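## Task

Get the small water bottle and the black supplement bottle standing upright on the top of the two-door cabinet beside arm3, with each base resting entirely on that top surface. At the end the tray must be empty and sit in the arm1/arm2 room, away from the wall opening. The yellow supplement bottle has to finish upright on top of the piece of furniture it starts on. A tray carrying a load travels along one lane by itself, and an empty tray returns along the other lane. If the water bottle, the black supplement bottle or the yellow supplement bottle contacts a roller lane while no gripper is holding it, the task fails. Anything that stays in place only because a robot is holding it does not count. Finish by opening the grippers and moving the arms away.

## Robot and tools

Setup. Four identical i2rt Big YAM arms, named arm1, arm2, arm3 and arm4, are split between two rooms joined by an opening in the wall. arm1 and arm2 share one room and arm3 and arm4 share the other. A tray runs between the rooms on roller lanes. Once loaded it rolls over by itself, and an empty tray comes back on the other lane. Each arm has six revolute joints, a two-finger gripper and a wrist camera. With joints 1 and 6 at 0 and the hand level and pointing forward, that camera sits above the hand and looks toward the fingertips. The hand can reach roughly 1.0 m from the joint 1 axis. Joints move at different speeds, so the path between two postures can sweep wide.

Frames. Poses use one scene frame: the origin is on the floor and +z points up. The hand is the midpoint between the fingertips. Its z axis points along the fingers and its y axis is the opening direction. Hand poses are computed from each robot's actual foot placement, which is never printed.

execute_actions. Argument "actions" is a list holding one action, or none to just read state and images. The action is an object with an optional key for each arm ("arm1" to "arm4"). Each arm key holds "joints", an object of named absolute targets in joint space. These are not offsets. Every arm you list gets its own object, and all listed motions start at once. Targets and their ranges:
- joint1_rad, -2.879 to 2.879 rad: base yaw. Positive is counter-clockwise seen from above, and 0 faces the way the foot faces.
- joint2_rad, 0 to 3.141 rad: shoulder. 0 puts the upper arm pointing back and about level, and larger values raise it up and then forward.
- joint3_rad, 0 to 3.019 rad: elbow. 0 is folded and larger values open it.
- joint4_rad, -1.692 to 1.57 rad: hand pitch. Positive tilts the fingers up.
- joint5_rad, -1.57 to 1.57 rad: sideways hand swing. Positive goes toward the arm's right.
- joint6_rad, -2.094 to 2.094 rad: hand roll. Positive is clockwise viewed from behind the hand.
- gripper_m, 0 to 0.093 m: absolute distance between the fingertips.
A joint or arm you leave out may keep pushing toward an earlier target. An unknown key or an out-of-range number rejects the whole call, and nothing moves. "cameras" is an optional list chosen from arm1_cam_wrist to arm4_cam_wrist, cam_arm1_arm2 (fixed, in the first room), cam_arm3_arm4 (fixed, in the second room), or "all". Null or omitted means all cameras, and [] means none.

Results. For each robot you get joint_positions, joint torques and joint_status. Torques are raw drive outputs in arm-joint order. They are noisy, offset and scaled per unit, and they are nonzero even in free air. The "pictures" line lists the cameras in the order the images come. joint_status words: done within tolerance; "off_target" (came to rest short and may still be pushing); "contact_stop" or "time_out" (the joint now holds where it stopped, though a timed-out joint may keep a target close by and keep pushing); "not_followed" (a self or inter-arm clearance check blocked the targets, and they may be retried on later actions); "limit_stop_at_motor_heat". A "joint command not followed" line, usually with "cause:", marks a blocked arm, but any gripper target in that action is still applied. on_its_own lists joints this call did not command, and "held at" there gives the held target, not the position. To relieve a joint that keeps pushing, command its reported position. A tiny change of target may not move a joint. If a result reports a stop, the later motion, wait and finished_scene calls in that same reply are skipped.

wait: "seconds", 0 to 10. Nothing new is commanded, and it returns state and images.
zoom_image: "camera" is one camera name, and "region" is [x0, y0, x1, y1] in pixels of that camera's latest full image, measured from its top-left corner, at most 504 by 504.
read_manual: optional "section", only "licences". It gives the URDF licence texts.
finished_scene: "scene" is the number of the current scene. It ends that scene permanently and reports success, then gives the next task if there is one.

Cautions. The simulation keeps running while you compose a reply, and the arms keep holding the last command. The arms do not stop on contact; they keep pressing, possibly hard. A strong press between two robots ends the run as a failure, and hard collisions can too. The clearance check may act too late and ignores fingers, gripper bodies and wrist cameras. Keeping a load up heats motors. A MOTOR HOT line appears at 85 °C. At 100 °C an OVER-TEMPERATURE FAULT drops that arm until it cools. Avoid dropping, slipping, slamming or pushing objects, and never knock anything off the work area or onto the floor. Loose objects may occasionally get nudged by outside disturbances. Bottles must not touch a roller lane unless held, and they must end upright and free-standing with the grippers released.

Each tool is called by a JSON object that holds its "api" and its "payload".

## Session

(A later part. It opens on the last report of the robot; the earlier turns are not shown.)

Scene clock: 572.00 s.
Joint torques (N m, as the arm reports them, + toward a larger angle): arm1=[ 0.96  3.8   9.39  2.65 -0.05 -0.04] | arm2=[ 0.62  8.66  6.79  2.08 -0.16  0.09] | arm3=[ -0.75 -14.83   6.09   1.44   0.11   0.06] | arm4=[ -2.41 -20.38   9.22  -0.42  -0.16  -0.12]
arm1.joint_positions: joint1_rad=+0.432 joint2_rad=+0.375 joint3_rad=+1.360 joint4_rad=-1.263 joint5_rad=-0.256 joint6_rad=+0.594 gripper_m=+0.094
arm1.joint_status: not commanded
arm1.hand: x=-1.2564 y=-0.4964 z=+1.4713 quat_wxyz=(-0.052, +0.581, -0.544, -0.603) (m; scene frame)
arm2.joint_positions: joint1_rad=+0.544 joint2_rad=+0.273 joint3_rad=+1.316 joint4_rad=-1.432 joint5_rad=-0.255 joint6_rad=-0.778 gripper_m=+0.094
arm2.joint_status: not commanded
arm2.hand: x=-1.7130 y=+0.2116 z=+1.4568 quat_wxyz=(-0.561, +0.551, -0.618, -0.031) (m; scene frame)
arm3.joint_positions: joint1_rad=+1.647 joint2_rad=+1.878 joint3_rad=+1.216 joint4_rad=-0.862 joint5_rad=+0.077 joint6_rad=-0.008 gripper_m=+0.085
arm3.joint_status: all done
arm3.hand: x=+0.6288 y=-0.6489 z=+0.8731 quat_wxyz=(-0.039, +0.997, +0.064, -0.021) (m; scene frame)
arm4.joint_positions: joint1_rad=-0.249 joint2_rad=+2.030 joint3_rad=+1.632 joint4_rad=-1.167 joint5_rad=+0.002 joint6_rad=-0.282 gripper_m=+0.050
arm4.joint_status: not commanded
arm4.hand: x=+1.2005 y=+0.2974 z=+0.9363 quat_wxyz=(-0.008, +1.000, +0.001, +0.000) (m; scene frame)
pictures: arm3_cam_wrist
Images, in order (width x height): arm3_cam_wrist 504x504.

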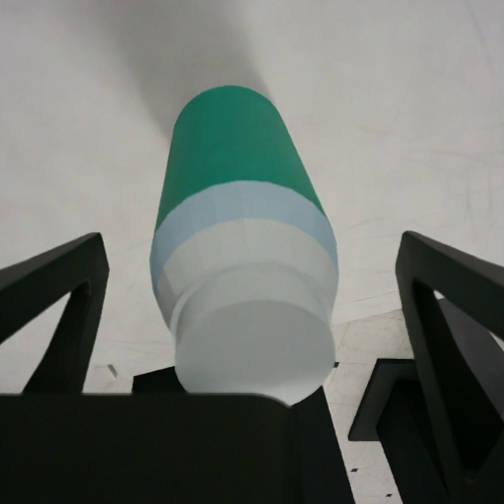

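{"api": "execute_actions", "payload": {"actions": [{"arm3":{"joints":{"joint2_rad":1.745,"joint3_rad":1.29,"joint4_rad":-1.08}}}], "cameras": []}}

{"api": "execute_actions", "payload": {"actions": [{"arm3":{"joints":{"joint1_rad":-0.23,"joint2_rad":2.04,"joint3_rad":1.678,"joint4_rad":-1.185,"joint5_rad":0,"joint6_rad":-0.195}}}], "cameras": ["arm3_cam_wrist","cam_arm3_arm4"]}}

Scene clock: 607.80 s.
Joint torques (N m, as the arm reports them, + toward a larger angle): arm1=[ 1.01  4.    9.41  2.69 -0.04 -0.05] | arm2=[ 0.62  8.76  6.77  2.04 -0.17  0.09] | arm3=[ -0.95 -12.34   8.91   0.15   0.11   0.03] | arm4=[ -2.41 -20.42   9.18  -0.41  -0.17  -0.14]
arm1.joint_positions: joint1_rad=+0.432 joint2_rad=+0.375 joint3_rad=+1.360 joint4_rad=-1.263 joint5_rad=-0.256 joint6_rad=+0.594 gripper_m=+0.094
arm1.joint_status: not commanded
arm1.hand: x=-1.2564 y=-0.4964 z=+1.4713 quat_wxyz=(-0.052, +0.581, -0.544, -0.603) (m; scene frame)
arm2.joint_positions: joint1_rad=+0.544 joint2_rad=+0.273 joint3_rad=+1.316 joint4_rad=-1.432 joint5_rad=-0.255 joint6_rad=-0.778 gripper_m=+0.094
arm2.joint_status: not commanded
arm2.hand: x=-1.7130 y=+0.2116 z=+1.4568 quat_wxyz=(-0.561, +0.551, -0.618, -0.031) (m; scene frame)
arm3.joint_positions: joint1_rad=+1.647 joint2_rad=+1.739 joint3_rad=+1.253 joint4_rad=-1.062 joint5_rad=+0.077 joint6_rad=-0.008 gripper_m=+0.085
arm3.joint_status: all done
arm3.hand: x=+0.6467 y=-0.6470 z=+0.9505 quat_wxyz=(-0.040, +0.997, +0.065, -0.008) (m; scene frame)
arm4.joint_positions: joint1_rad=-0.249 joint2_rad=+2.030 joint3_rad=+1.632 joint4_rad=-1.167 joint5_rad=+0.002 joint6_rad=-0.282 gripper_m=+0.050
arm4.joint_status: not commanded
arm4.hand: x=+1.2005 y=+0.2974 z=+0.9363 quat_wxyz=(-0.008, +1.000, +0.001, +0.000) (m; scene frame)
pictures: none
No camera images: the call's "cameras" was empty. Leave "cameras" out to get every camera's image.

Scene clock: 609.80 s.
Joint torques (N m, as the arm reports them, + toward a larger angle): arm1=[ 1.14  3.82  9.39  2.62 -0.05 -0.02] | arm2=[ 0.57  8.57  6.78  2.05 -0.17  0.1 ] | arm3=[  0.5  -17.95   8.44  -0.05  -0.05  -0.08] | arm4=[ -2.39 -20.41   9.11  -0.32  -0.17  -0.12]
arm1.joint_positions: joint1_rad=+0.432 joint2_rad=+0.375 joint3_rad=+1.360 joint4_rad=-1.263 joint5_rad=-0.256 joint6_rad=+0.594 gripper_m=+0.094
arm1.joint_status: not commanded
arm1.hand: x=-1.2564 y=-0.4964 z=+1.4713 quat_wxyz=(-0.052, +0.581, -0.544, -0.603) (m; scene frame)
arm2.joint_positions: joint1_rad=+0.544 joint2_rad=+0.273 joint3_rad=+1.316 joint4_rad=-1.432 joint5_rad=-0.255 joint6_rad=-0.778 gripper_m=+0.094
arm2.joint_status: not commanded
arm2.hand: x=-1.7130 y=+0.2116 z=+1.4568 quat_wxyz=(-0.561, +0.551, -0.618, -0.031) (m; scene frame)
arm3.joint_positions: joint1_rad=-0.240 joint2_rad=+2.048 joint3_rad=+1.656 joint4_rad=-1.168 joint5_rad=+0.000 joint6_rad=-0.186 gripper_m=+0.085
arm3.joint_status: all done
arm3.hand: x=+1.2590 y=+0.0000 z=+0.9344 quat_wxyz=(-0.010, +0.704, -0.710, -0.001) (m; scene frame)
arm4.joint_positions: joint1_rad=-0.249 joint2_rad=+2.030 joint3_rad=+1.632 joint4_rad=-1.167 joint5_rad=+0.002 joint6_rad=-0.282 gripper_m=+0.050
arm4.joint_status: not commanded
arm4.hand: x=+1.2005 y=+0.2974 z=+0.9363 quat_wxyz=(-0.008, +1.000, +0.001, +0.000) (m; scene frame)
pictures: arm3_cam_wrist, cam_arm3_arm4
Images, in order (width x height): arm3_cam_wrist 504x504, cam_arm3_arm4 504x504.

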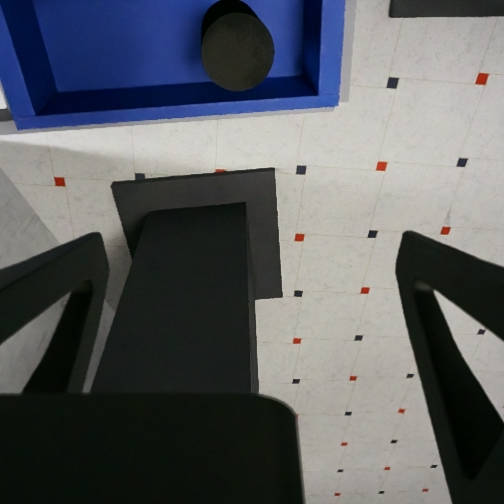

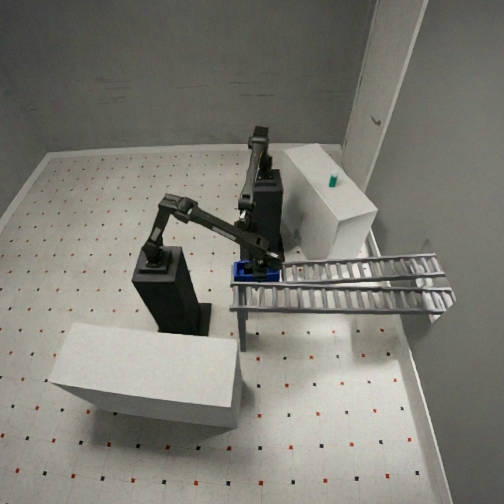

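{"api": "execute_actions", "payload": {"actions": [{"arm3":{"joints":{"joint1_rad":-0.212,"joint2_rad":2.388,"joint3_rad":1.595,"joint4_rad":-0.732}}}], "cameras": ["arm3_cam_wrist"]}}

Scene clock: 631.63 s.
Joint torques (N m, as the arm reports them, + toward a larger angle): arm1=[ 1.01  4.02  9.46  2.67 -0.06 -0.04] | arm2=[ 0.71  8.75  6.76  2.07 -0.17  0.09] | arm3=[  0.43 -19.88   6.12   1.33  -0.08  -0.15] | arm4=[ -2.15 -20.37   9.24  -0.41  -0.17  -0.12]
arm1.joint_positions: joint1_rad=+0.432 joint2_rad=+0.375 joint3_rad=+1.360 joint4_rad=-1.263 joint5_rad=-0.256 joint6_rad=+0.594 gripper_m=+0.094
arm1.joint_status: not commanded
arm1.hand: x=-1.2564 y=-0.4964 z=+1.4713 quat_wxyz=(-0.052, +0.581, -0.544, -0.603) (m; scene frame)
arm2.joint_positions: joint1_rad=+0.544 joint2_rad=+0.273 joint3_rad=+1.316 joint4_rad=-1.432 joint5_rad=-0.255 joint6_rad=-0.778 gripper_m=+0.094
arm2.joint_status: not commanded
arm2.hand: x=-1.7130 y=+0.2116 z=+1.4568 quat_wxyz=(-0.561, +0.551, -0.618, -0.031) (m; scene frame)
arm3.joint_positions: joint1_rad=-0.223 joint2_rad=+2.409 joint3_rad=+1.574 joint4_rad=-0.750 joint5_rad=+0.000 joint6_rad=-0.186 gripper_m=+0.085
arm3.joint_status: all done
arm3.hand: x=+1.2491 y=-0.0071 z=+0.6944 quat_wxyz=(+0.001, +0.710, -0.704, +0.006) (m; scene frame)
arm4.joint_positions: joint1_rad=-0.249 joint2_rad=+2.030 joint3_rad=+1.632 joint4_rad=-1.167 joint5_rad=+0.002 joint6_rad=-0.282 gripper_m=+0.050
arm4.joint_status: not commanded
arm4.hand: x=+1.2005 y=+0.2974 z=+0.9363 quat_wxyz=(-0.008, +1.000, +0.001, +0.000) (m; scene frame)
pictures: arm3_cam_wrist
Images, in order (width x height): arm3_cam_wrist 504x504.

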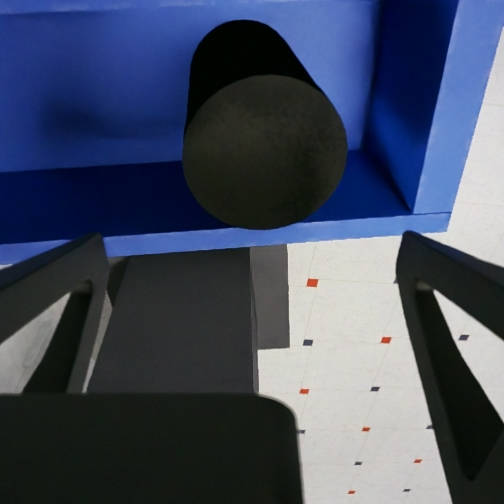

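{"api": "execute_actions", "payload": {"actions": [{"arm3":{"joints":{"joint2_rad":2.562,"joint3_rad":1.69,"joint4_rad":-0.645}}}], "cameras": ["arm3_cam_wrist"]}}

Scene clock: 656.67 s.
Joint torques (N m, as the arm reports them, + toward a larger angle): arm1=[ 1.31  4.06  9.46  2.64 -0.04 -0.05] | arm2=[ 0.6   8.78  6.81  2.03 -0.16  0.09] | arm3=[ -0.05 -19.2    5.82   1.14  -0.1   -0.13] | arm4=[ -2.42 -20.2    9.18  -0.4   -0.15  -0.14]
arm1.joint_positions: joint1_rad=+0.432 joint2_rad=+0.375 joint3_rad=+1.360 joint4_rad=-1.263 joint5_rad=-0.256 joint6_rad=+0.594 gripper_m=+0.094
arm1.joint_status: not commanded
arm1.hand: x=-1.2564 y=-0.4964 z=+1.4713 quat_wxyz=(-0.052, +0.581, -0.544, -0.603) (m; scene frame)
arm2.joint_positions: joint1_rad=+0.544 joint2_rad=+0.273 joint3_rad=+1.316 joint4_rad=-1.432 joint5_rad=-0.255 joint6_rad=-0.778 gripper_m=+0.094
arm2.joint_status: not commanded
arm2.hand: x=-1.7130 y=+0.2116 z=+1.4568 quat_wxyz=(-0.561, +0.551, -0.618, -0.031) (m; scene frame)
arm3.joint_positions: joint1_rad=-0.223 joint2_rad=+2.563 joint3_rad=+1.671 joint4_rad=-0.656 joint5_rad=+0.000 joint6_rad=-0.186 gripper_m=+0.085
arm3.joint_status: all done
arm3.hand: x=+1.2533 y=+0.0130 z=+0.6281 quat_wxyz=(-0.014, +0.710, -0.704, -0.005) (m; scene frame)
arm4.joint_positions: joint1_rad=-0.249 joint2_rad=+2.030 joint3_rad=+1.632 joint4_rad=-1.167 joint5_rad=+0.002 joint6_rad=-0.282 gripper_m=+0.050
arm4.joint_status: not commanded
arm4.hand: x=+1.2005 y=+0.2974 z=+0.9363 quat_wxyz=(-0.008, +1.000, +0.001, +0.000) (m; scene frame)
pictures: arm3_cam_wrist
Images, in order (width x height): arm3_cam_wrist 504x504.

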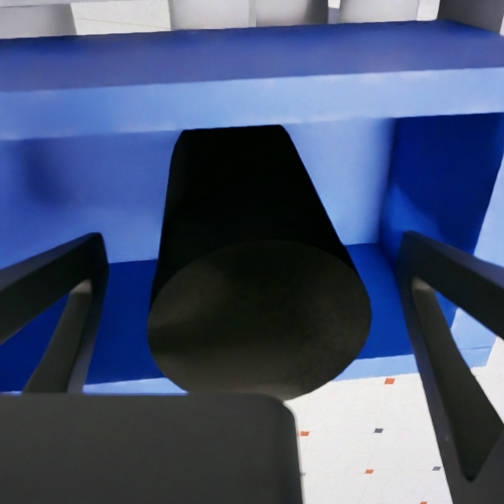

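{"api": "execute_actions", "payload": {"actions": [{"arm3":{"joints":{"gripper_m":0.045}}}], "cameras": ["arm3_cam_wrist"]}}

Scene clock: 669.53 s.
Joint torques (N m, as the arm reports them, + toward a larger angle): arm1=[ 0.95  3.94  9.39  2.63 -0.04 -0.04] | arm2=[ 0.69  8.63  6.76  2.05 -0.17  0.09] | arm3=[  1.18 -18.91   5.89   1.14  -0.08  -0.1 ] | arm4=[ -2.52 -20.51   9.16  -0.37  -0.16  -0.13]
arm1.joint_positions: joint1_rad=+0.432 joint2_rad=+0.375 joint3_rad=+1.360 joint4_rad=-1.263 joint5_rad=-0.256 joint6_rad=+0.594 gripper_m=+0.094
arm1.joint_status: not commanded
arm1.hand: x=-1.2564 y=-0.4964 z=+1.4713 quat_wxyz=(-0.052, +0.581, -0.544, -0.603) (m; scene frame)
arm2.joint_positions: joint1_rad=+0.544 joint2_rad=+0.273 joint3_rad=+1.316 joint4_rad=-1.432 joint5_rad=-0.255 joint6_rad=-0.778 gripper_m=+0.094
arm2.joint_status: not commanded
arm2.hand: x=-1.7130 y=+0.2116 z=+1.4568 quat_wxyz=(-0.561, +0.551, -0.618, -0.031) (m; scene frame)
arm3.joint_positions: joint1_rad=-0.223 joint2_rad=+2.563 joint3_rad=+1.671 joint4_rad=-0.656 joint5_rad=+0.000 joint6_rad=-0.187 gripper_m=+0.058
arm3.joint_status: gripper_m off_target (ended at +0.058, target +0.045)
arm3.hand: x=+1.2532 y=+0.0130 z=+0.6281 quat_wxyz=(-0.014, +0.710, -0.704, -0.005) (m; scene frame)
arm4.joint_positions: joint1_rad=-0.249 joint2_rad=+2.030 joint3_rad=+1.632 joint4_rad=-1.167 joint5_rad=+0.002 joint6_rad=-0.282 gripper_m=+0.050
arm4.joint_status: not commanded
arm4.hand: x=+1.2005 y=+0.2974 z=+0.9363 quat_wxyz=(-0.008, +1.000, +0.001, +0.000) (m; scene frame)
pictures: arm3_cam_wrist
Images, in order (width x height): arm3_cam_wrist 504x504.

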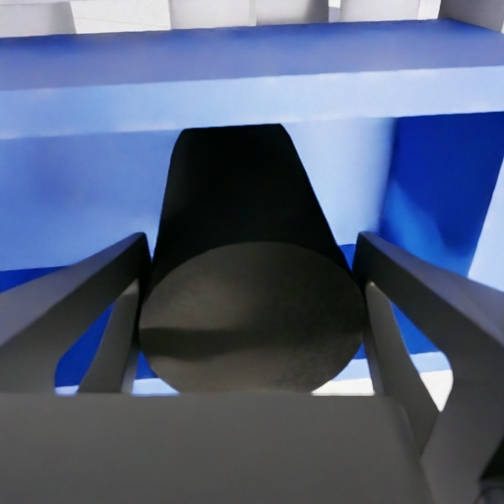

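{"api": "execute_actions", "payload": {"actions": [{"arm3":{"joints":{"joint2_rad":2.365,"joint3_rad":1.615,"joint4_rad":-0.815}}}], "cameras": ["arm3_cam_wrist"]}}

Scene clock: 693.90 s.
Joint torques (N m, as the arm reports them, + toward a larger angle): arm1=[ 0.96  3.94  9.43  2.65 -0.05 -0.04] | arm2=[ 0.53  8.63  6.77  2.03 -0.18  0.09] | arm3=[  0.88 -17.83   5.83  -0.09  -0.06  -0.1 ] | arm4=[ -2.37 -20.52   9.15  -0.35  -0.16  -0.13]
arm1.joint_positions: joint1_rad=+0.432 joint2_rad=+0.375 joint3_rad=+1.360 joint4_rad=-1.263 joint5_rad=-0.256 joint6_rad=+0.594 gripper_m=+0.094
arm1.joint_status: not commanded
arm1.hand: x=-1.2564 y=-0.4964 z=+1.4713 quat_wxyz=(-0.052, +0.581, -0.544, -0.603) (m; scene frame)
arm2.joint_positions: joint1_rad=+0.544 joint2_rad=+0.273 joint3_rad=+1.316 joint4_rad=-1.432 joint5_rad=-0.255 joint6_rad=-0.778 gripper_m=+0.094
arm2.joint_status: not commanded
arm2.hand: x=-1.7130 y=+0.2116 z=+1.4568 quat_wxyz=(-0.561, +0.551, -0.618, -0.031) (m; scene frame)
arm3.joint_positions: joint1_rad=-0.223 joint2_rad=+2.362 joint3_rad=+1.609 joint4_rad=-0.798 joint5_rad=+0.000 joint6_rad=-0.187 gripper_m=+0.058
arm3.joint_status: all done
arm3.hand: x=+1.2523 y=+0.0130 z=+0.7313 quat_wxyz=(-0.013, +0.710, -0.704, -0.004) (m; scene frame)
arm4.joint_positions: joint1_rad=-0.249 joint2_rad=+2.030 joint3_rad=+1.632 joint4_rad=-1.167 joint5_rad=+0.002 joint6_rad=-0.282 gripper_m=+0.050
arm4.joint_status: not commanded
arm4.hand: x=+1.2005 y=+0.2974 z=+0.9363 quat_wxyz=(-0.008, +1.000, +0.001, +0.000) (m; scene frame)
pictures: arm3_cam_wrist
Images, in order (width x height): arm3_cam_wrist 504x504.

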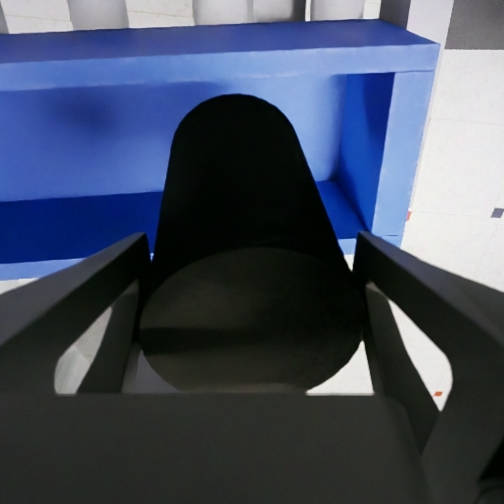

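{"api": "execute_actions", "payload": {"actions": [{"arm3":{"joints":{"joint1_rad":1.375,"joint2_rad":1.955,"joint3_rad":1.448,"joint4_rad":-1.069,"joint5_rad":0.073,"joint6_rad":0}},"arm4":{"joints":{"gripper_m":0.04}}}], "cameras": ["arm3_cam_wrist","cam_arm3_arm4"]}}

Scene clock: 726.67 s.
Joint torques (N m, as the arm reports them, + toward a larger angle): arm1=[ 0.99  3.93  9.45  2.64 -0.04 -0.05] | arm2=[ 0.66  8.6   6.79  2.04 -0.17  0.09] | arm3=[ -1.78 -15.55   6.13  -0.07   0.1    0.13] | arm4=[ -2.36 -20.61   9.18  -0.34  -0.17  -0.12]
arm1.joint_positions: joint1_rad=+0.432 joint2_rad=+0.375 joint3_rad=+1.360 joint4_rad=-1.263 joint5_rad=-0.256 joint6_rad=+0.594 gripper_m=+0.094
arm1.joint_status: not commanded
arm1.hand: x=-1.2564 y=-0.4964 z=+1.4713 quat_wxyz=(-0.052, +0.581, -0.544, -0.603) (m; scene frame)
arm2.joint_positions: joint1_rad=+0.544 joint2_rad=+0.273 joint3_rad=+1.316 joint4_rad=-1.432 joint5_rad=-0.255 joint6_rad=-0.778 gripper_m=+0.094
arm2.joint_status: not commanded
arm2.hand: x=-1.7130 y=+0.2116 z=+1.4568 quat_wxyz=(-0.561, +0.551, -0.618, -0.031) (m; scene frame)
arm3.joint_positions: joint1_rad=+1.381 joint2_rad=+1.952 joint3_rad=+1.451 joint4_rad=-1.052 joint5_rad=+0.070 joint6_rad=-0.009 gripper_m=+0.058
arm3.joint_status: all done
arm3.hand: x=+0.5830 y=-0.5064 z=+0.9096 quat_wxyz=(-0.038, +0.997, -0.068, -0.002) (m; scene frame)
arm4.joint_positions: joint1_rad=-0.249 joint2_rad=+2.030 joint3_rad=+1.632 joint4_rad=-1.167 joint5_rad=+0.002 joint6_rad=-0.282 gripper_m=+0.040
arm4.joint_status: all done
arm4.hand: x=+1.2005 y=+0.2974 z=+0.9363 quat_wxyz=(-0.008, +1.000, +0.001, +0.000) (m; scene frame)
pictures: arm3_cam_wrist, cam_arm3_arm4
Images, in order (width x height): arm3_cam_wrist 504x504, cam_arm3_arm4 504x504.

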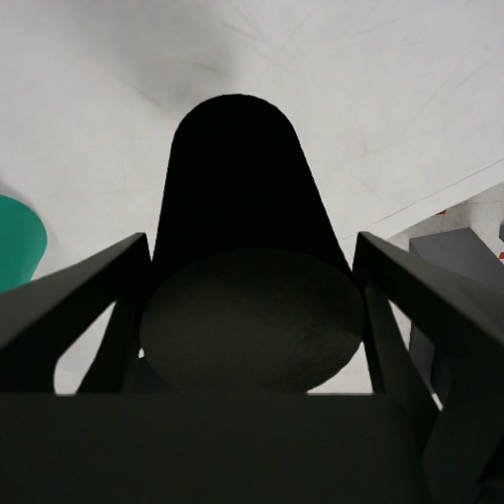

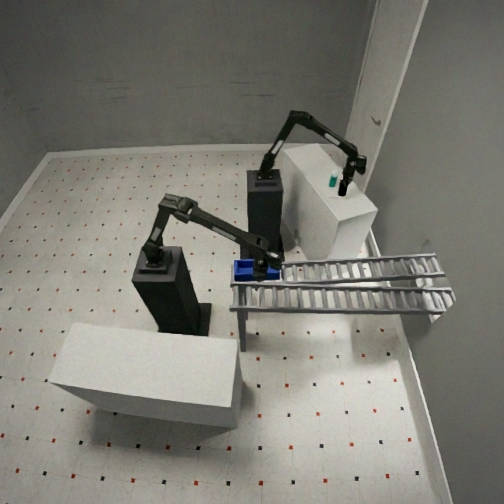

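{"api": "execute_actions", "payload": {"actions": [{"arm3":{"joints":{"joint2_rad":2.012,"joint3_rad":1.41,"joint4_rad":-0.936}},"arm4":{"joints":{"joint1_rad":0.165,"joint2_rad":2.257,"joint3_rad":1.505,"joint4_rad":-0.786,"joint6_rad":0.137}}}], "cameras": ["arm3_cam_wrist","arm4_cam_wrist","cam_arm3_arm4"]}}

Scene clock: 757.03 s.
Joint torques (N m, as the arm reports them, + toward a larger angle): arm1=[ 1.05  4.02  9.4   2.68 -0.04 -0.04] | arm2=[ 0.57  8.78  6.77  2.03 -0.17  0.1 ] | arm3=[  0.26 -15.63   6.33   1.36   0.1    0.15] | arm4=[ -1.21 -22.14   6.71   0.56   0.02   0.05]
arm1.joint_positions: joint1_rad=+0.432 joint2_rad=+0.375 joint3_rad=+1.360 joint4_rad=-1.263 joint5_rad=-0.256 joint6_rad=+0.594 gripper_m=+0.094
arm1.joint_status: not commanded
arm1.hand: x=-1.2564 y=-0.4964 z=+1.4713 quat_wxyz=(-0.052, +0.581, -0.544, -0.603) (m; scene frame)
arm2.joint_positions: joint1_rad=+0.544 joint2_rad=+0.273 joint3_rad=+1.316 joint4_rad=-1.432 joint5_rad=-0.255 joint6_rad=-0.778 gripper_m=+0.094
arm2.joint_status: not commanded
arm2.hand: x=-1.7130 y=+0.2116 z=+1.4568 quat_wxyz=(-0.561, +0.551, -0.618, -0.031) (m; scene frame)
arm3.joint_positions: joint1_rad=+1.381 joint2_rad=+2.014 joint3_rad=+1.407 joint4_rad=-0.956 joint5_rad=+0.071 joint6_rad=-0.009 gripper_m=+0.058
arm3.joint_status: all done
arm3.hand: x=+0.5869 y=-0.5067 z=+0.8624 quat_wxyz=(-0.038, +0.997, -0.068, +0.003) (m; scene frame)
arm4.joint_positions: joint1_rad=+0.158 joint2_rad=+2.267 joint3_rad=+1.492 joint4_rad=-0.799 joint5_rad=-0.002 joint6_rad=+0.128 gripper_m=+0.040
arm4.joint_status: all done
arm4.hand: x=+1.1974 y=+0.0576 z=+0.7512 quat_wxyz=(-0.006, +1.000, -0.001, +0.004) (m; scene frame)
pictures: arm3_cam_wrist, arm4_cam_wrist, cam_arm3_arm4
Images, in order (width x height): arm3_cam_wrist 504x504, arm4_cam_wrist 504x504, cam_arm3_arm4 504x504.

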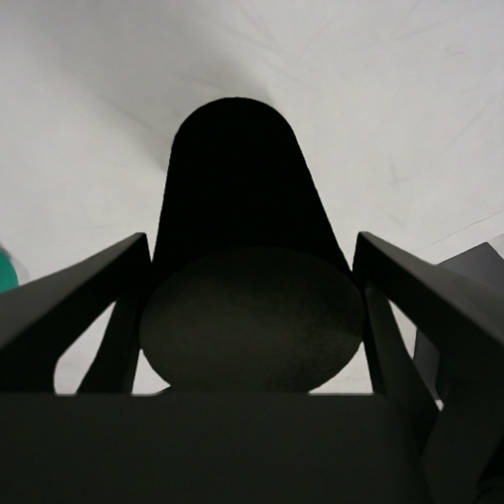

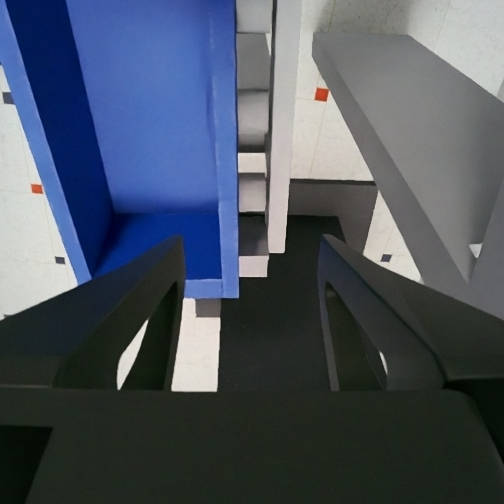

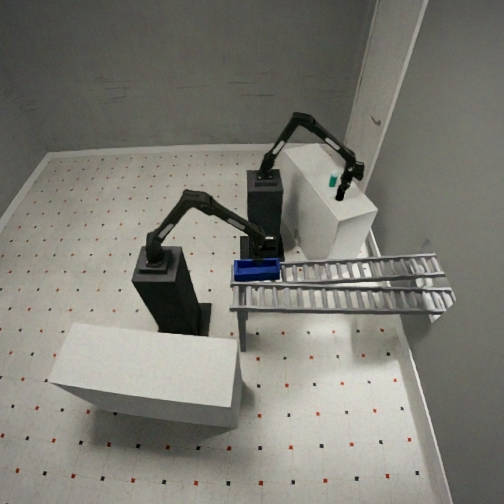

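{"api": "zoom_image", "payload": {"camera": "arm4_cam_wrist", "region": [150, 40, 350, 310]}}

Region (150, 40, 350, 310) of arm4_cam_wrist's 504x504 image, scaled by 1.867, with more detail than that image has; it fills the left 373 columns of this view, and the rest is white.

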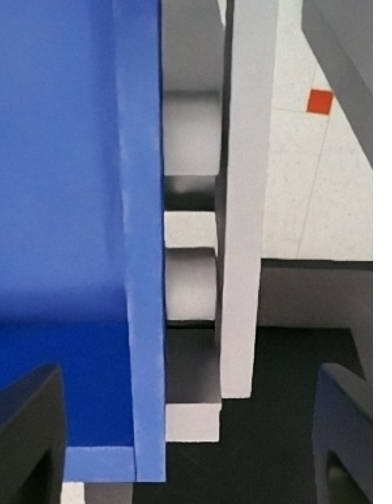

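{"api": "execute_actions", "payload": {"actions": [{"arm3":{"joints":{"gripper_m":0.09}},"arm4":{"joints":{"joint1_rad":0.187,"joint2_rad":2.552,"joint3_rad":1.612,"joint4_rad":-0.59,"joint6_rad":0.152,"gripper_m":0.05}}}], "cameras": ["arm3_cam_wrist","arm4_cam_wrist"]}}

Scene clock: 783.87 s.
Joint torques (N m, as the arm reports them, + toward a larger angle): arm1=[ 1.24  3.99  9.39  2.61 -0.05 -0.03] | arm2=[ 0.62  8.67  6.78  2.06 -0.16  0.09] | arm3=[ -0.52 -15.47   6.22   1.43   0.06   0.04] | arm4=[ -1.57 -23.88   5.51   0.56   0.     0.05]
arm1.joint_positions: joint1_rad=+0.432 joint2_rad=+0.375 joint3_rad=+1.360 joint4_rad=-1.263 joint5_rad=-0.256 joint6_rad=+0.594 gripper_m=+0.094
arm1.joint_status: not commanded
arm1.hand: x=-1.2564 y=-0.4964 z=+1.4713 quat_wxyz=(-0.052, +0.581, -0.544, -0.603) (m; scene frame)
arm2.joint_positions: joint1_rad=+0.544 joint2_rad=+0.273 joint3_rad=+1.316 joint4_rad=-1.432 joint5_rad=-0.255 joint6_rad=-0.778 gripper_m=+0.094
arm2.joint_status: not commanded
arm2.hand: x=-1.7130 y=+0.2116 z=+1.4568 quat_wxyz=(-0.561, +0.551, -0.618, -0.031) (m; scene frame)
arm3.joint_positions: joint1_rad=+1.381 joint2_rad=+2.014 joint3_rad=+1.407 joint4_rad=-0.956 joint5_rad=+0.071 joint6_rad=-0.009 gripper_m=+0.090
arm3.joint_status: all done
arm3.hand: x=+0.5869 y=-0.5066 z=+0.8624 quat_wxyz=(-0.038, +0.997, -0.068, +0.003) (m; scene frame)
arm4.joint_positions: joint1_rad=+0.186 joint2_rad=+2.569 joint3_rad=+1.599 joint4_rad=-0.603 joint5_rad=-0.002 joint6_rad=+0.144 gripper_m=+0.050
arm4.joint_status: all done
arm4.hand: x=+1.1972 y=+0.0431 z=+0.6044 quat_wxyz=(-0.006, +1.000, +0.005, +0.004) (m; scene frame)
pictures: arm3_cam_wrist, arm4_cam_wrist
Images, in order (width x height): arm3_cam_wrist 504x504, arm4_cam_wrist 504x504.

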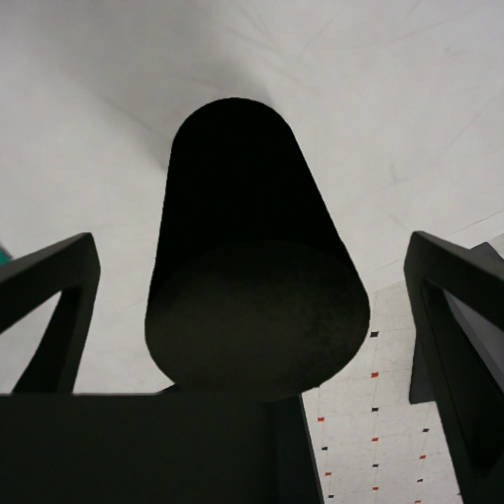

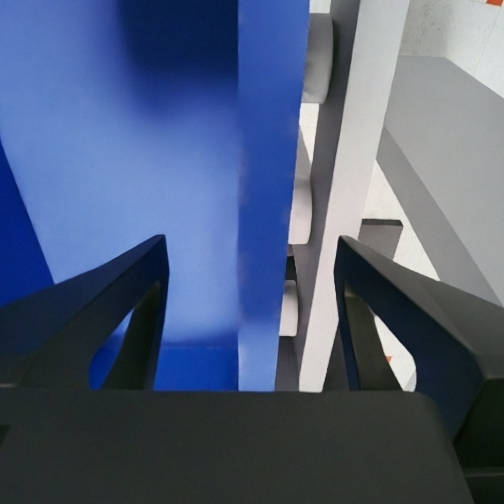

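{"api": "execute_actions", "payload": {"actions": [{"arm3":{"joints":{"joint2_rad":1.9,"joint3_rad":1.49,"joint4_rad":-1.16}},"arm4":{"joints":{"gripper_m":0.002}}}], "cameras": ["arm3_cam_wrist","arm4_cam_wrist"]}}

Scene clock: 794.00 s.
Joint torques (N m, as the arm reports them, + toward a larger angle): arm1=[ 1.09  3.85  9.42  2.65 -0.05 -0.02] | arm2=[ 0.72  8.81  6.78  2.04 -0.17  0.09] | arm3=[ -0.75 -15.41   9.04  -0.04   0.1    0.02] | arm4=[ -1.14 -23.52   5.45   0.6   -0.01   0.01]
arm1.joint_positions: joint1_rad=+0.432 joint2_rad=+0.375 joint3_rad=+1.360 joint4_rad=-1.263 joint5_rad=-0.256 joint6_rad=+0.594 gripper_m=+0.094
arm1.joint_status: not commanded
arm1.hand: x=-1.2564 y=-0.4964 z=+1.4713 quat_wxyz=(-0.052, +0.581, -0.544, -0.603) (m; scene frame)
arm2.joint_positions: joint1_rad=+0.544 joint2_rad=+0.273 joint3_rad=+1.316 joint4_rad=-1.432 joint5_rad=-0.255 joint6_rad=-0.778 gripper_m=+0.094
arm2.joint_status: not commanded
arm2.hand: x=-1.7130 y=+0.2116 z=+1.4568 quat_wxyz=(-0.561, +0.551, -0.618, -0.031) (m; scene frame)
arm3.joint_positions: joint1_rad=+1.381 joint2_rad=+1.897 joint3_rad=+1.451 joint4_rad=-1.143 joint5_rad=+0.071 joint6_rad=-0.009 gripper_m=+0.090
arm3.joint_status: all done
arm3.hand: x=+0.5997 y=-0.5089 z=+0.9394 quat_wxyz=(-0.037, +0.997, -0.067, +0.016) (m; scene frame)
arm4.joint_positions: joint1_rad=+0.183 joint2_rad=+2.568 joint3_rad=+1.599 joint4_rad=-0.602 joint5_rad=-0.002 joint6_rad=+0.149 gripper_m=+0.011
arm4.joint_status: gripper_m off_target (ended at +0.011, target +0.002)
arm4.hand: x=+1.1964 y=+0.0448 z=+0.6048 quat_wxyz=(-0.006, +1.000, +0.001, +0.003) (m; scene frame)
pictures: arm3_cam_wrist, arm4_cam_wrist
Images, in order (width x height): arm3_cam_wrist 504x504, arm4_cam_wrist 504x504.

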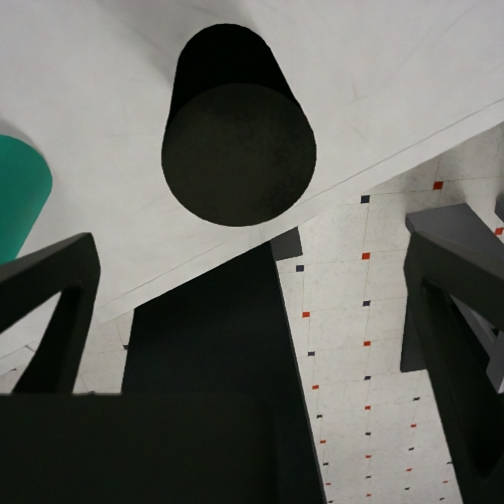

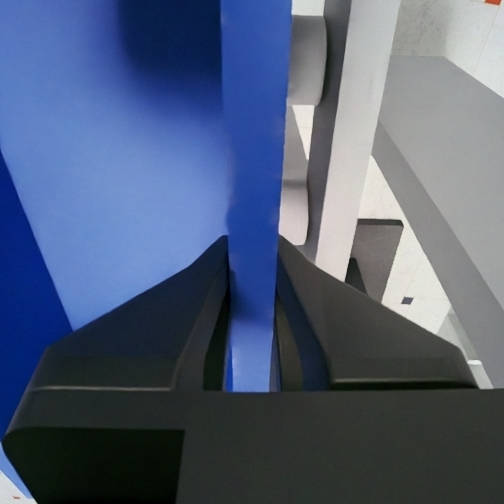

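{"api": "execute_actions", "payload": {"actions": [{"arm3":{"joints":{"joint2_rad":1.45,"joint3_rad":1.45,"joint4_rad":-1.2}},"arm4":{"joints":{"joint2_rad":2.105,"joint3_rad":1.535,"joint4_rad":-0.995}}}], "cameras": ["arm4_cam_wrist","cam_arm3_arm4"]}}

Scene clock: 815.43 s.
Joint torques (N m, as the arm reports them, + toward a larger angle): arm1=[ 0.85  4.14  9.42  2.74 -0.03 -0.04] | arm2=[ 0.55  8.67  6.77  2.08 -0.17  0.09] | arm3=[ -0.88 -10.02   8.83   0.63   0.12   0.08] | arm4=[ -1.3  -22.78   7.31  -0.38  -0.26  -0.06]
arm1.joint_positions: joint1_rad=+0.432 joint2_rad=+0.375 joint3_rad=+1.360 joint4_rad=-1.263 joint5_rad=-0.256 joint6_rad=+0.594 gripper_m=+0.094
arm1.joint_status: not commanded
arm1.hand: x=-1.2564 y=-0.4964 z=+1.4713 quat_wxyz=(-0.052, +0.581, -0.544, -0.603) (m; scene frame)
arm2.joint_positions: joint1_rad=+0.544 joint2_rad=+0.273 joint3_rad=+1.316 joint4_rad=-1.432 joint5_rad=-0.255 joint6_rad=-0.778 gripper_m=+0.094
arm2.joint_status: not commanded
arm2.hand: x=-1.7130 y=+0.2116 z=+1.4568 quat_wxyz=(-0.561, +0.551, -0.618, -0.031) (m; scene frame)
arm3.joint_positions: joint1_rad=+1.381 joint2_rad=+1.442 joint3_rad=+1.439 joint4_rad=-1.184 joint5_rad=+0.071 joint6_rad=-0.009 gripper_m=+0.090
arm3.joint_status: all done
arm3.hand: x=+0.6307 y=-0.5147 z=+1.1686 quat_wxyz=(-0.052, +0.979, -0.073, -0.183) (m; scene frame)
arm4.joint_positions: joint1_rad=+0.183 joint2_rad=+2.127 joint3_rad=+1.527 joint4_rad=-0.984 joint5_rad=+0.005 joint6_rad=+0.155 gripper_m=+0.011
arm4.joint_status: all done
arm4.hand: x=+1.1965 y=+0.0429 z=+0.8414 quat_wxyz=(-0.010, +1.000, -0.002, +0.009) (m; scene frame)
pictures: arm4_cam_wrist, cam_arm3_arm4
Images, in order (width x height): arm4_cam_wrist 504x504, cam_arm3_arm4 504x504.

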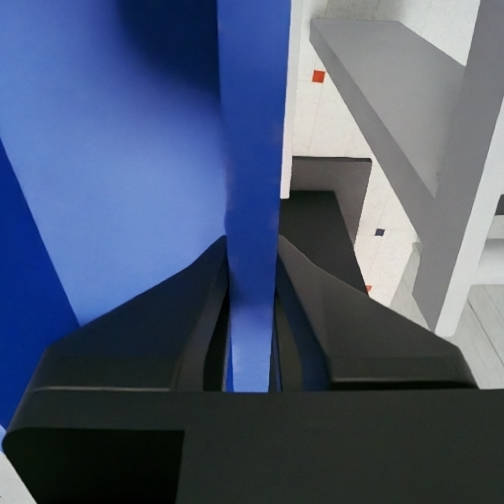

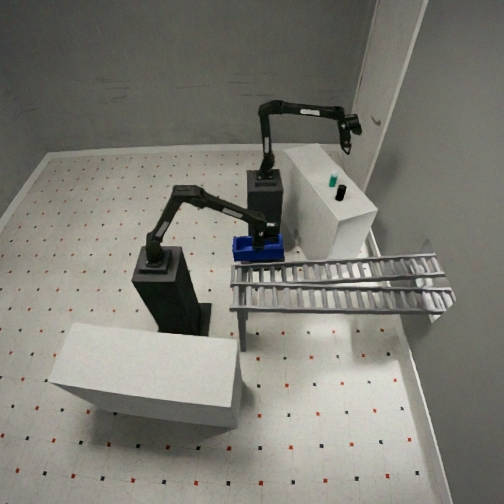

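{"api": "execute_actions", "payload": {"actions": [{"arm4":{"joints":{"joint1_rad":-0.272,"joint2_rad":2.163,"joint3_rad":1.695,"joint4_rad":-1.075,"joint6_rad":-0.306}}}], "cameras": ["arm4_cam_wrist","cam_arm3_arm4"]}}

Scene clock: 847.17 s.
Joint torques (N m, as the arm reports them, + toward a larger angle): arm1=[ 0.94  4.06  9.41  2.7  -0.03 -0.03] | arm2=[ 0.68  8.71  6.77  2.01 -0.17  0.1 ] | arm3=[-0.58 -9.89  8.57  0.63  0.08  0.13] | arm4=[ -2.07 -24.48  10.15  -0.47  -0.19  -0.12]
arm1.joint_positions: joint1_rad=+0.432 joint2_rad=+0.375 joint3_rad=+1.360 joint4_rad=-1.263 joint5_rad=-0.256 joint6_rad=+0.594 gripper_m=+0.094
arm1.joint_status: not commanded
arm1.hand: x=-1.2564 y=-0.4964 z=+1.4713 quat_wxyz=(-0.052, +0.581, -0.544, -0.603) (m; scene frame)
arm2.joint_positions: joint1_rad=+0.544 joint2_rad=+0.273 joint3_rad=+1.316 joint4_rad=-1.432 joint5_rad=-0.255 joint6_rad=-0.778 gripper_m=+0.094
arm2.joint_status: not commanded
arm2.hand: x=-1.7130 y=+0.2116 z=+1.4568 quat_wxyz=(-0.561, +0.551, -0.618, -0.031) (m; scene frame)
arm3.joint_positions: joint1_rad=+1.381 joint2_rad=+1.442 joint3_rad=+1.439 joint4_rad=-1.184 joint5_rad=+0.071 joint6_rad=-0.009 gripper_m=+0.090
arm3.joint_status: not commanded
arm3.hand: x=+0.6307 y=-0.5147 z=+1.1686 quat_wxyz=(-0.052, +0.979, -0.073, -0.183) (m; scene frame)
arm4.joint_positions: joint1_rad=-0.267 joint2_rad=+2.192 joint3_rad=+1.648 joint4_rad=-1.061 joint5_rad=+0.002 joint6_rad=-0.297 gripper_m=+0.011
arm4.joint_status: all done
arm4.hand: x=+1.1928 y=+0.3126 z=+0.8459 quat_wxyz=(-0.003, +1.000, -0.001, +0.019) (m; scene frame)
pictures: arm4_cam_wrist, cam_arm3_arm4
Images, in order (width x height): arm4_cam_wrist 504x504, cam_arm3_arm4 504x504.

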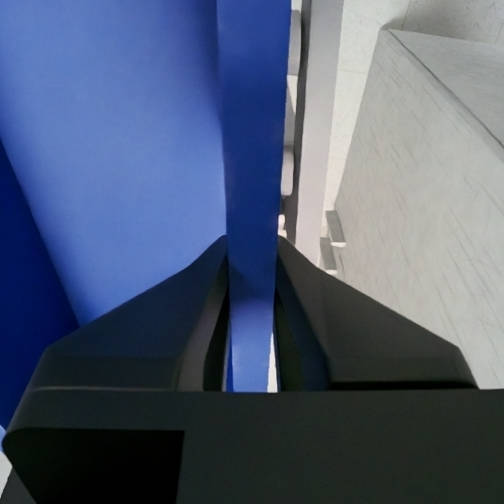

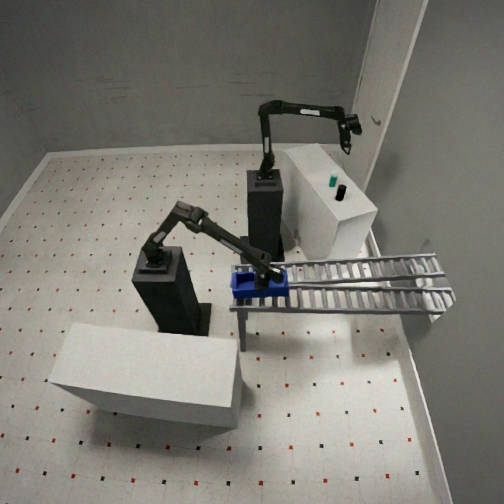

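{"api": "zoom_image", "payload": {"camera": "arm4_cam_wrist", "region": [200, 0, 400, 280]}}

Region (200, 0, 400, 280) of arm4_cam_wrist's 504x504 image, scaled by 1.800, with more detail than that image has; it fills the left 360 columns of this view, and the rest is white.

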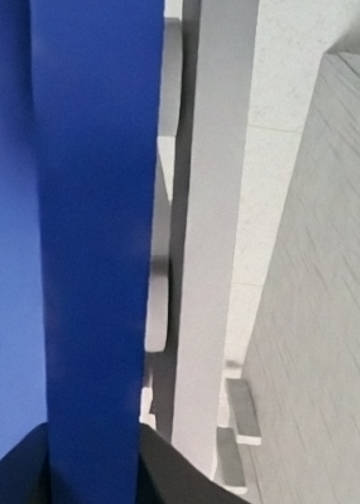

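{"api": "execute_actions", "payload": {"actions": [{"arm4":{"joints":{"joint1_rad":-0.286,"joint2_rad":2.305,"joint3_rad":1.752,"joint4_rad":-1.016,"joint6_rad":-0.318}}}], "cameras": ["arm4_cam_wrist","cam_arm3_arm4"]}}

{"api": "zoom_image", "payload": {"camera": "cam_arm3_arm4", "region": [215, 245, 315, 325]}}

Scene clock: 890.83 s.
Joint torques (N m, as the arm reports them, + toward a larger angle): arm1=[ 1.13  4.26  9.44  2.6  -0.04 -0.03] | arm2=[ 0.66  8.65  6.78  2.03 -0.17  0.09] | arm3=[-1.43 -9.62  8.66  0.87  0.08  0.06] | arm4=[ -2.03 -24.99   9.66   0.09  -0.31  -0.12]
arm1.joint_positions: joint1_rad=+0.432 joint2_rad=+0.375 joint3_rad=+1.360 joint4_rad=-1.263 joint5_rad=-0.256 joint6_rad=+0.594 gripper_m=+0.094
arm1.joint_status: not commanded
arm1.hand: x=-1.2564 y=-0.4964 z=+1.4713 quat_wxyz=(-0.052, +0.581, -0.544, -0.603) (m; scene frame)
arm2.joint_positions: joint1_rad=+0.544 joint2_rad=+0.273 joint3_rad=+1.316 joint4_rad=-1.432 joint5_rad=-0.255 joint6_rad=-0.778 gripper_m=+0.094
arm2.joint_status: not commanded
arm2.hand: x=-1.7130 y=+0.2116 z=+1.4568 quat_wxyz=(-0.561, +0.551, -0.618, -0.031) (m; scene frame)
arm3.joint_positions: joint1_rad=+1.381 joint2_rad=+1.442 joint3_rad=+1.439 joint4_rad=-1.184 joint5_rad=+0.071 joint6_rad=-0.009 gripper_m=+0.090
arm3.joint_status: not commanded
arm3.hand: x=+0.6307 y=-0.5147 z=+1.1686 quat_wxyz=(-0.052, +0.979, -0.073, -0.183) (m; scene frame)
arm4.joint_positions: joint1_rad=-0.281 joint2_rad=+2.335 joint3_rad=+1.706 joint4_rad=-1.021 joint5_rad=+0.005 joint6_rad=-0.311 gripper_m=+0.011
arm4.joint_status: all done
arm4.hand: x=+1.1899 y=+0.3243 z=+0.7777 quat_wxyz=(+0.003, +0.999, -0.001, +0.041) (m; scene frame)
pictures: arm4_cam_wrist, cam_arm3_arm4
Images, in order (width x height): arm4_cam_wrist 504x504, cam_arm3_arm4 504x504.

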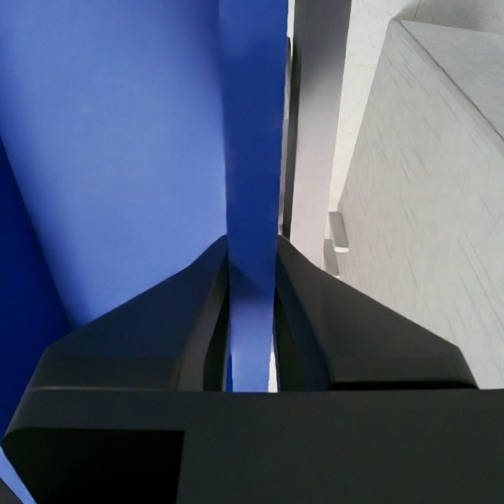

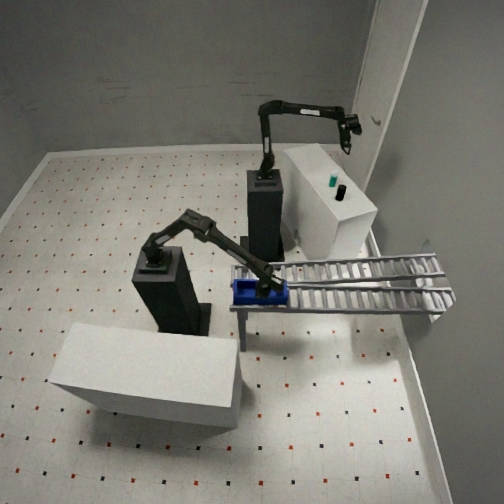

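Region (215, 245, 315, 325) of cam_arm3_arm4's 504x504 image, scaled by 5.040, with more detail than that image has; it fills the top 403 rows of this view, and the rest is white.

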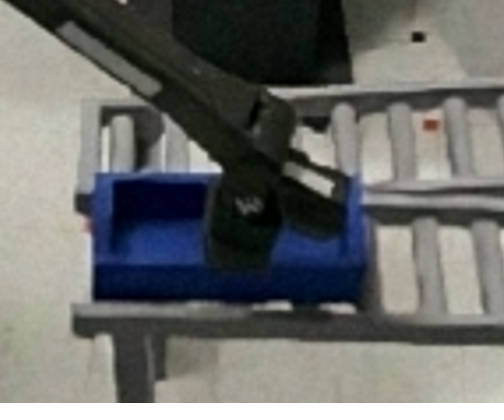

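{"api": "zoom_image", "payload": {"camera": "arm4_cam_wrist", "region": [200, 0, 400, 280]}}

Region (200, 0, 400, 280) of arm4_cam_wrist's 504x504 image, scaled by 1.800, with more detail than that image has; it fills the left 360 columns of this view, and the rest is white.

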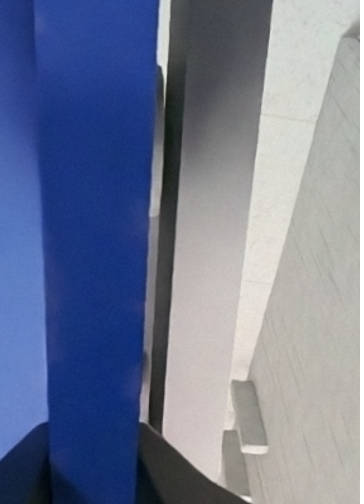

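{"api": "execute_actions", "payload": {"actions": [{"arm4":{"joints":{"joint2_rad":2.335}}}], "cameras": ["arm4_cam_wrist","cam_arm3_arm4"]}}

{"api": "zoom_image", "payload": {"camera": "cam_arm3_arm4", "region": [215, 245, 315, 325]}}

Scene clock: 913.70 s.
Joint torques (N m, as the arm reports them, + toward a larger angle): arm1=[ 1.22  4.    9.42  2.62 -0.03 -0.05] | arm2=[ 0.7   8.74  6.77  2.06 -0.17  0.09] | arm3=[ -0.74 -10.25   8.46   0.83   0.16   0.11] | arm4=[ -2.54 -22.95   9.7    0.09  -0.31  -0.12]
arm1.joint_positions: joint1_rad=+0.432 joint2_rad=+0.375 joint3_rad=+1.360 joint4_rad=-1.263 joint5_rad=-0.256 joint6_rad=+0.594 gripper_m=+0.094
arm1.joint_status: not commanded
arm1.hand: x=-1.2564 y=-0.4964 z=+1.4713 quat_wxyz=(-0.052, +0.581, -0.544, -0.603) (m; scene frame)
arm2.joint_positions: joint1_rad=+0.544 joint2_rad=+0.273 joint3_rad=+1.316 joint4_rad=-1.432 joint5_rad=-0.255 joint6_rad=-0.778 gripper_m=+0.094
arm2.joint_status: not commanded
arm2.hand: x=-1.7130 y=+0.2116 z=+1.4568 quat_wxyz=(-0.561, +0.551, -0.618, -0.031) (m; scene frame)
arm3.joint_positions: joint1_rad=+1.381 joint2_rad=+1.442 joint3_rad=+1.439 joint4_rad=-1.184 joint5_rad=+0.071 joint6_rad=-0.009 gripper_m=+0.090
arm3.joint_status: not commanded
arm3.hand: x=+0.6307 y=-0.5147 z=+1.1686 quat_wxyz=(-0.052, +0.979, -0.073, -0.183) (m; scene frame)
arm4.joint_positions: joint1_rad=-0.281 joint2_rad=+2.336 joint3_rad=+1.706 joint4_rad=-1.021 joint5_rad=+0.005 joint6_rad=-0.311 gripper_m=+0.011
arm4.joint_status: all done
arm4.hand: x=+1.1903 y=+0.3242 z=+0.7768 quat_wxyz=(+0.003, +0.999, -0.001, +0.042) (m; scene frame)
pictures: arm4_cam_wrist, cam_arm3_arm4
Images, in order (width x height): arm4_cam_wrist 504x504, cam_arm3_arm4 504x504.

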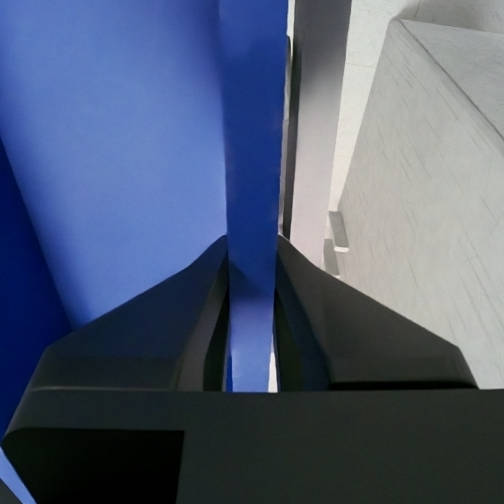

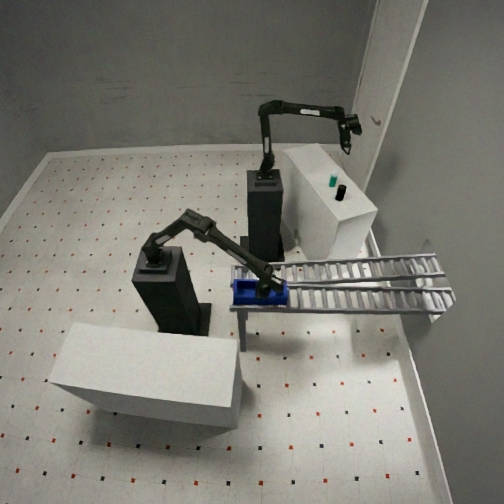

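Region (215, 245, 315, 325) of cam_arm3_arm4's 504x504 image, scaled by 5.040, with more detail than that image has; it fills the top 403 rows of this view, and the rest is white.

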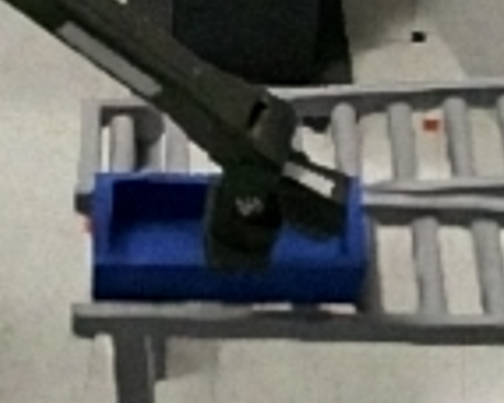

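{"api": "execute_actions", "payload": {"actions": [{"arm4":{"joints":{"joint2_rad":2.37}}}], "cameras": ["arm4_cam_wrist","cam_arm3_arm4"]}}

{"api": "zoom_image", "payload": {"camera": "cam_arm3_arm4", "region": [215, 245, 315, 325]}}

Scene clock: 934.33 s.
Joint torques (N m, as the arm reports them, + toward a larger angle): arm1=[ 0.93  3.96  9.4   2.7  -0.04 -0.04] | arm2=[ 0.59  8.73  6.79  2.07 -0.17  0.09] | arm3=[ -1.03 -10.47   8.39   0.41   0.04   0.05] | arm4=[ -2.23 -21.17   9.55   0.22  -0.31  -0.09]
arm1.joint_positions: joint1_rad=+0.432 joint2_rad=+0.375 joint3_rad=+1.360 joint4_rad=-1.263 joint5_rad=-0.256 joint6_rad=+0.594 gripper_m=+0.094
arm1.joint_status: not commanded
arm1.hand: x=-1.2564 y=-0.4964 z=+1.4713 quat_wxyz=(-0.052, +0.581, -0.544, -0.603) (m; scene frame)
arm2.joint_positions: joint1_rad=+0.544 joint2_rad=+0.273 joint3_rad=+1.316 joint4_rad=-1.432 joint5_rad=-0.255 joint6_rad=-0.778 gripper_m=+0.094
arm2.joint_status: not commanded
arm2.hand: x=-1.7130 y=+0.2116 z=+1.4568 quat_wxyz=(-0.561, +0.551, -0.618, -0.031) (m; scene frame)
arm3.joint_positions: joint1_rad=+1.381 joint2_rad=+1.442 joint3_rad=+1.439 joint4_rad=-1.184 joint5_rad=+0.071 joint6_rad=-0.009 gripper_m=+0.090
arm3.joint_status: not commanded
arm3.hand: x=+0.6307 y=-0.5147 z=+1.1686 quat_wxyz=(-0.052, +0.979, -0.073, -0.183) (m; scene frame)
arm4.joint_positions: joint1_rad=-0.281 joint2_rad=+2.348 joint3_rad=+1.707 joint4_rad=-1.022 joint5_rad=+0.005 joint6_rad=-0.313 gripper_m=+0.011
arm4.joint_status: all done
arm4.hand: x=+1.1928 y=+0.3235 z=+0.7700 quat_wxyz=(+0.005, +0.999, +0.000, +0.047) (m; scene frame)
pictures: arm4_cam_wrist, cam_arm3_arm4
Images, in order (width x height): arm4_cam_wrist 504x504, cam_arm3_arm4 504x504.

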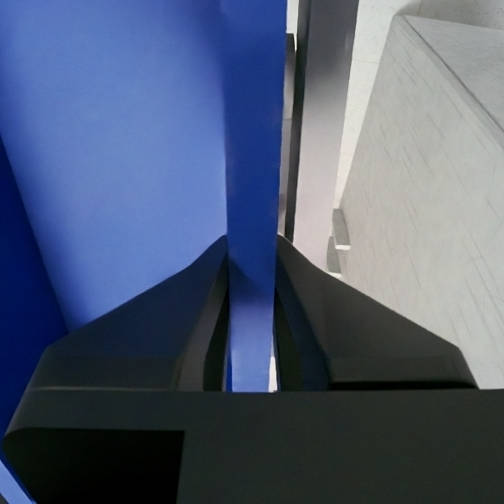

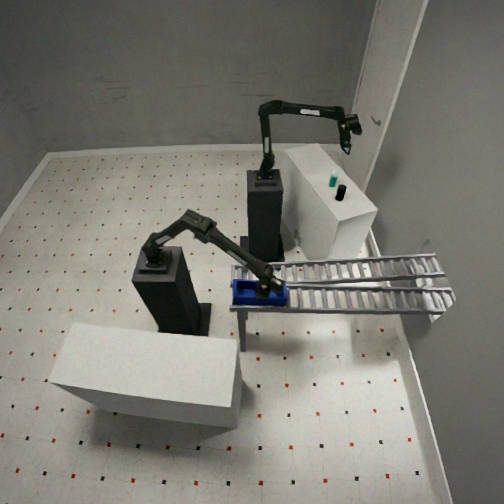

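Region (215, 245, 315, 325) of cam_arm3_arm4's 504x504 image, scaled by 5.040, with more detail than that image has; it fills the top 403 rows of this view, and the rest is white.

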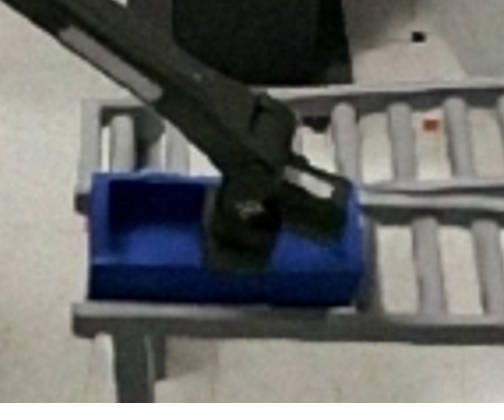

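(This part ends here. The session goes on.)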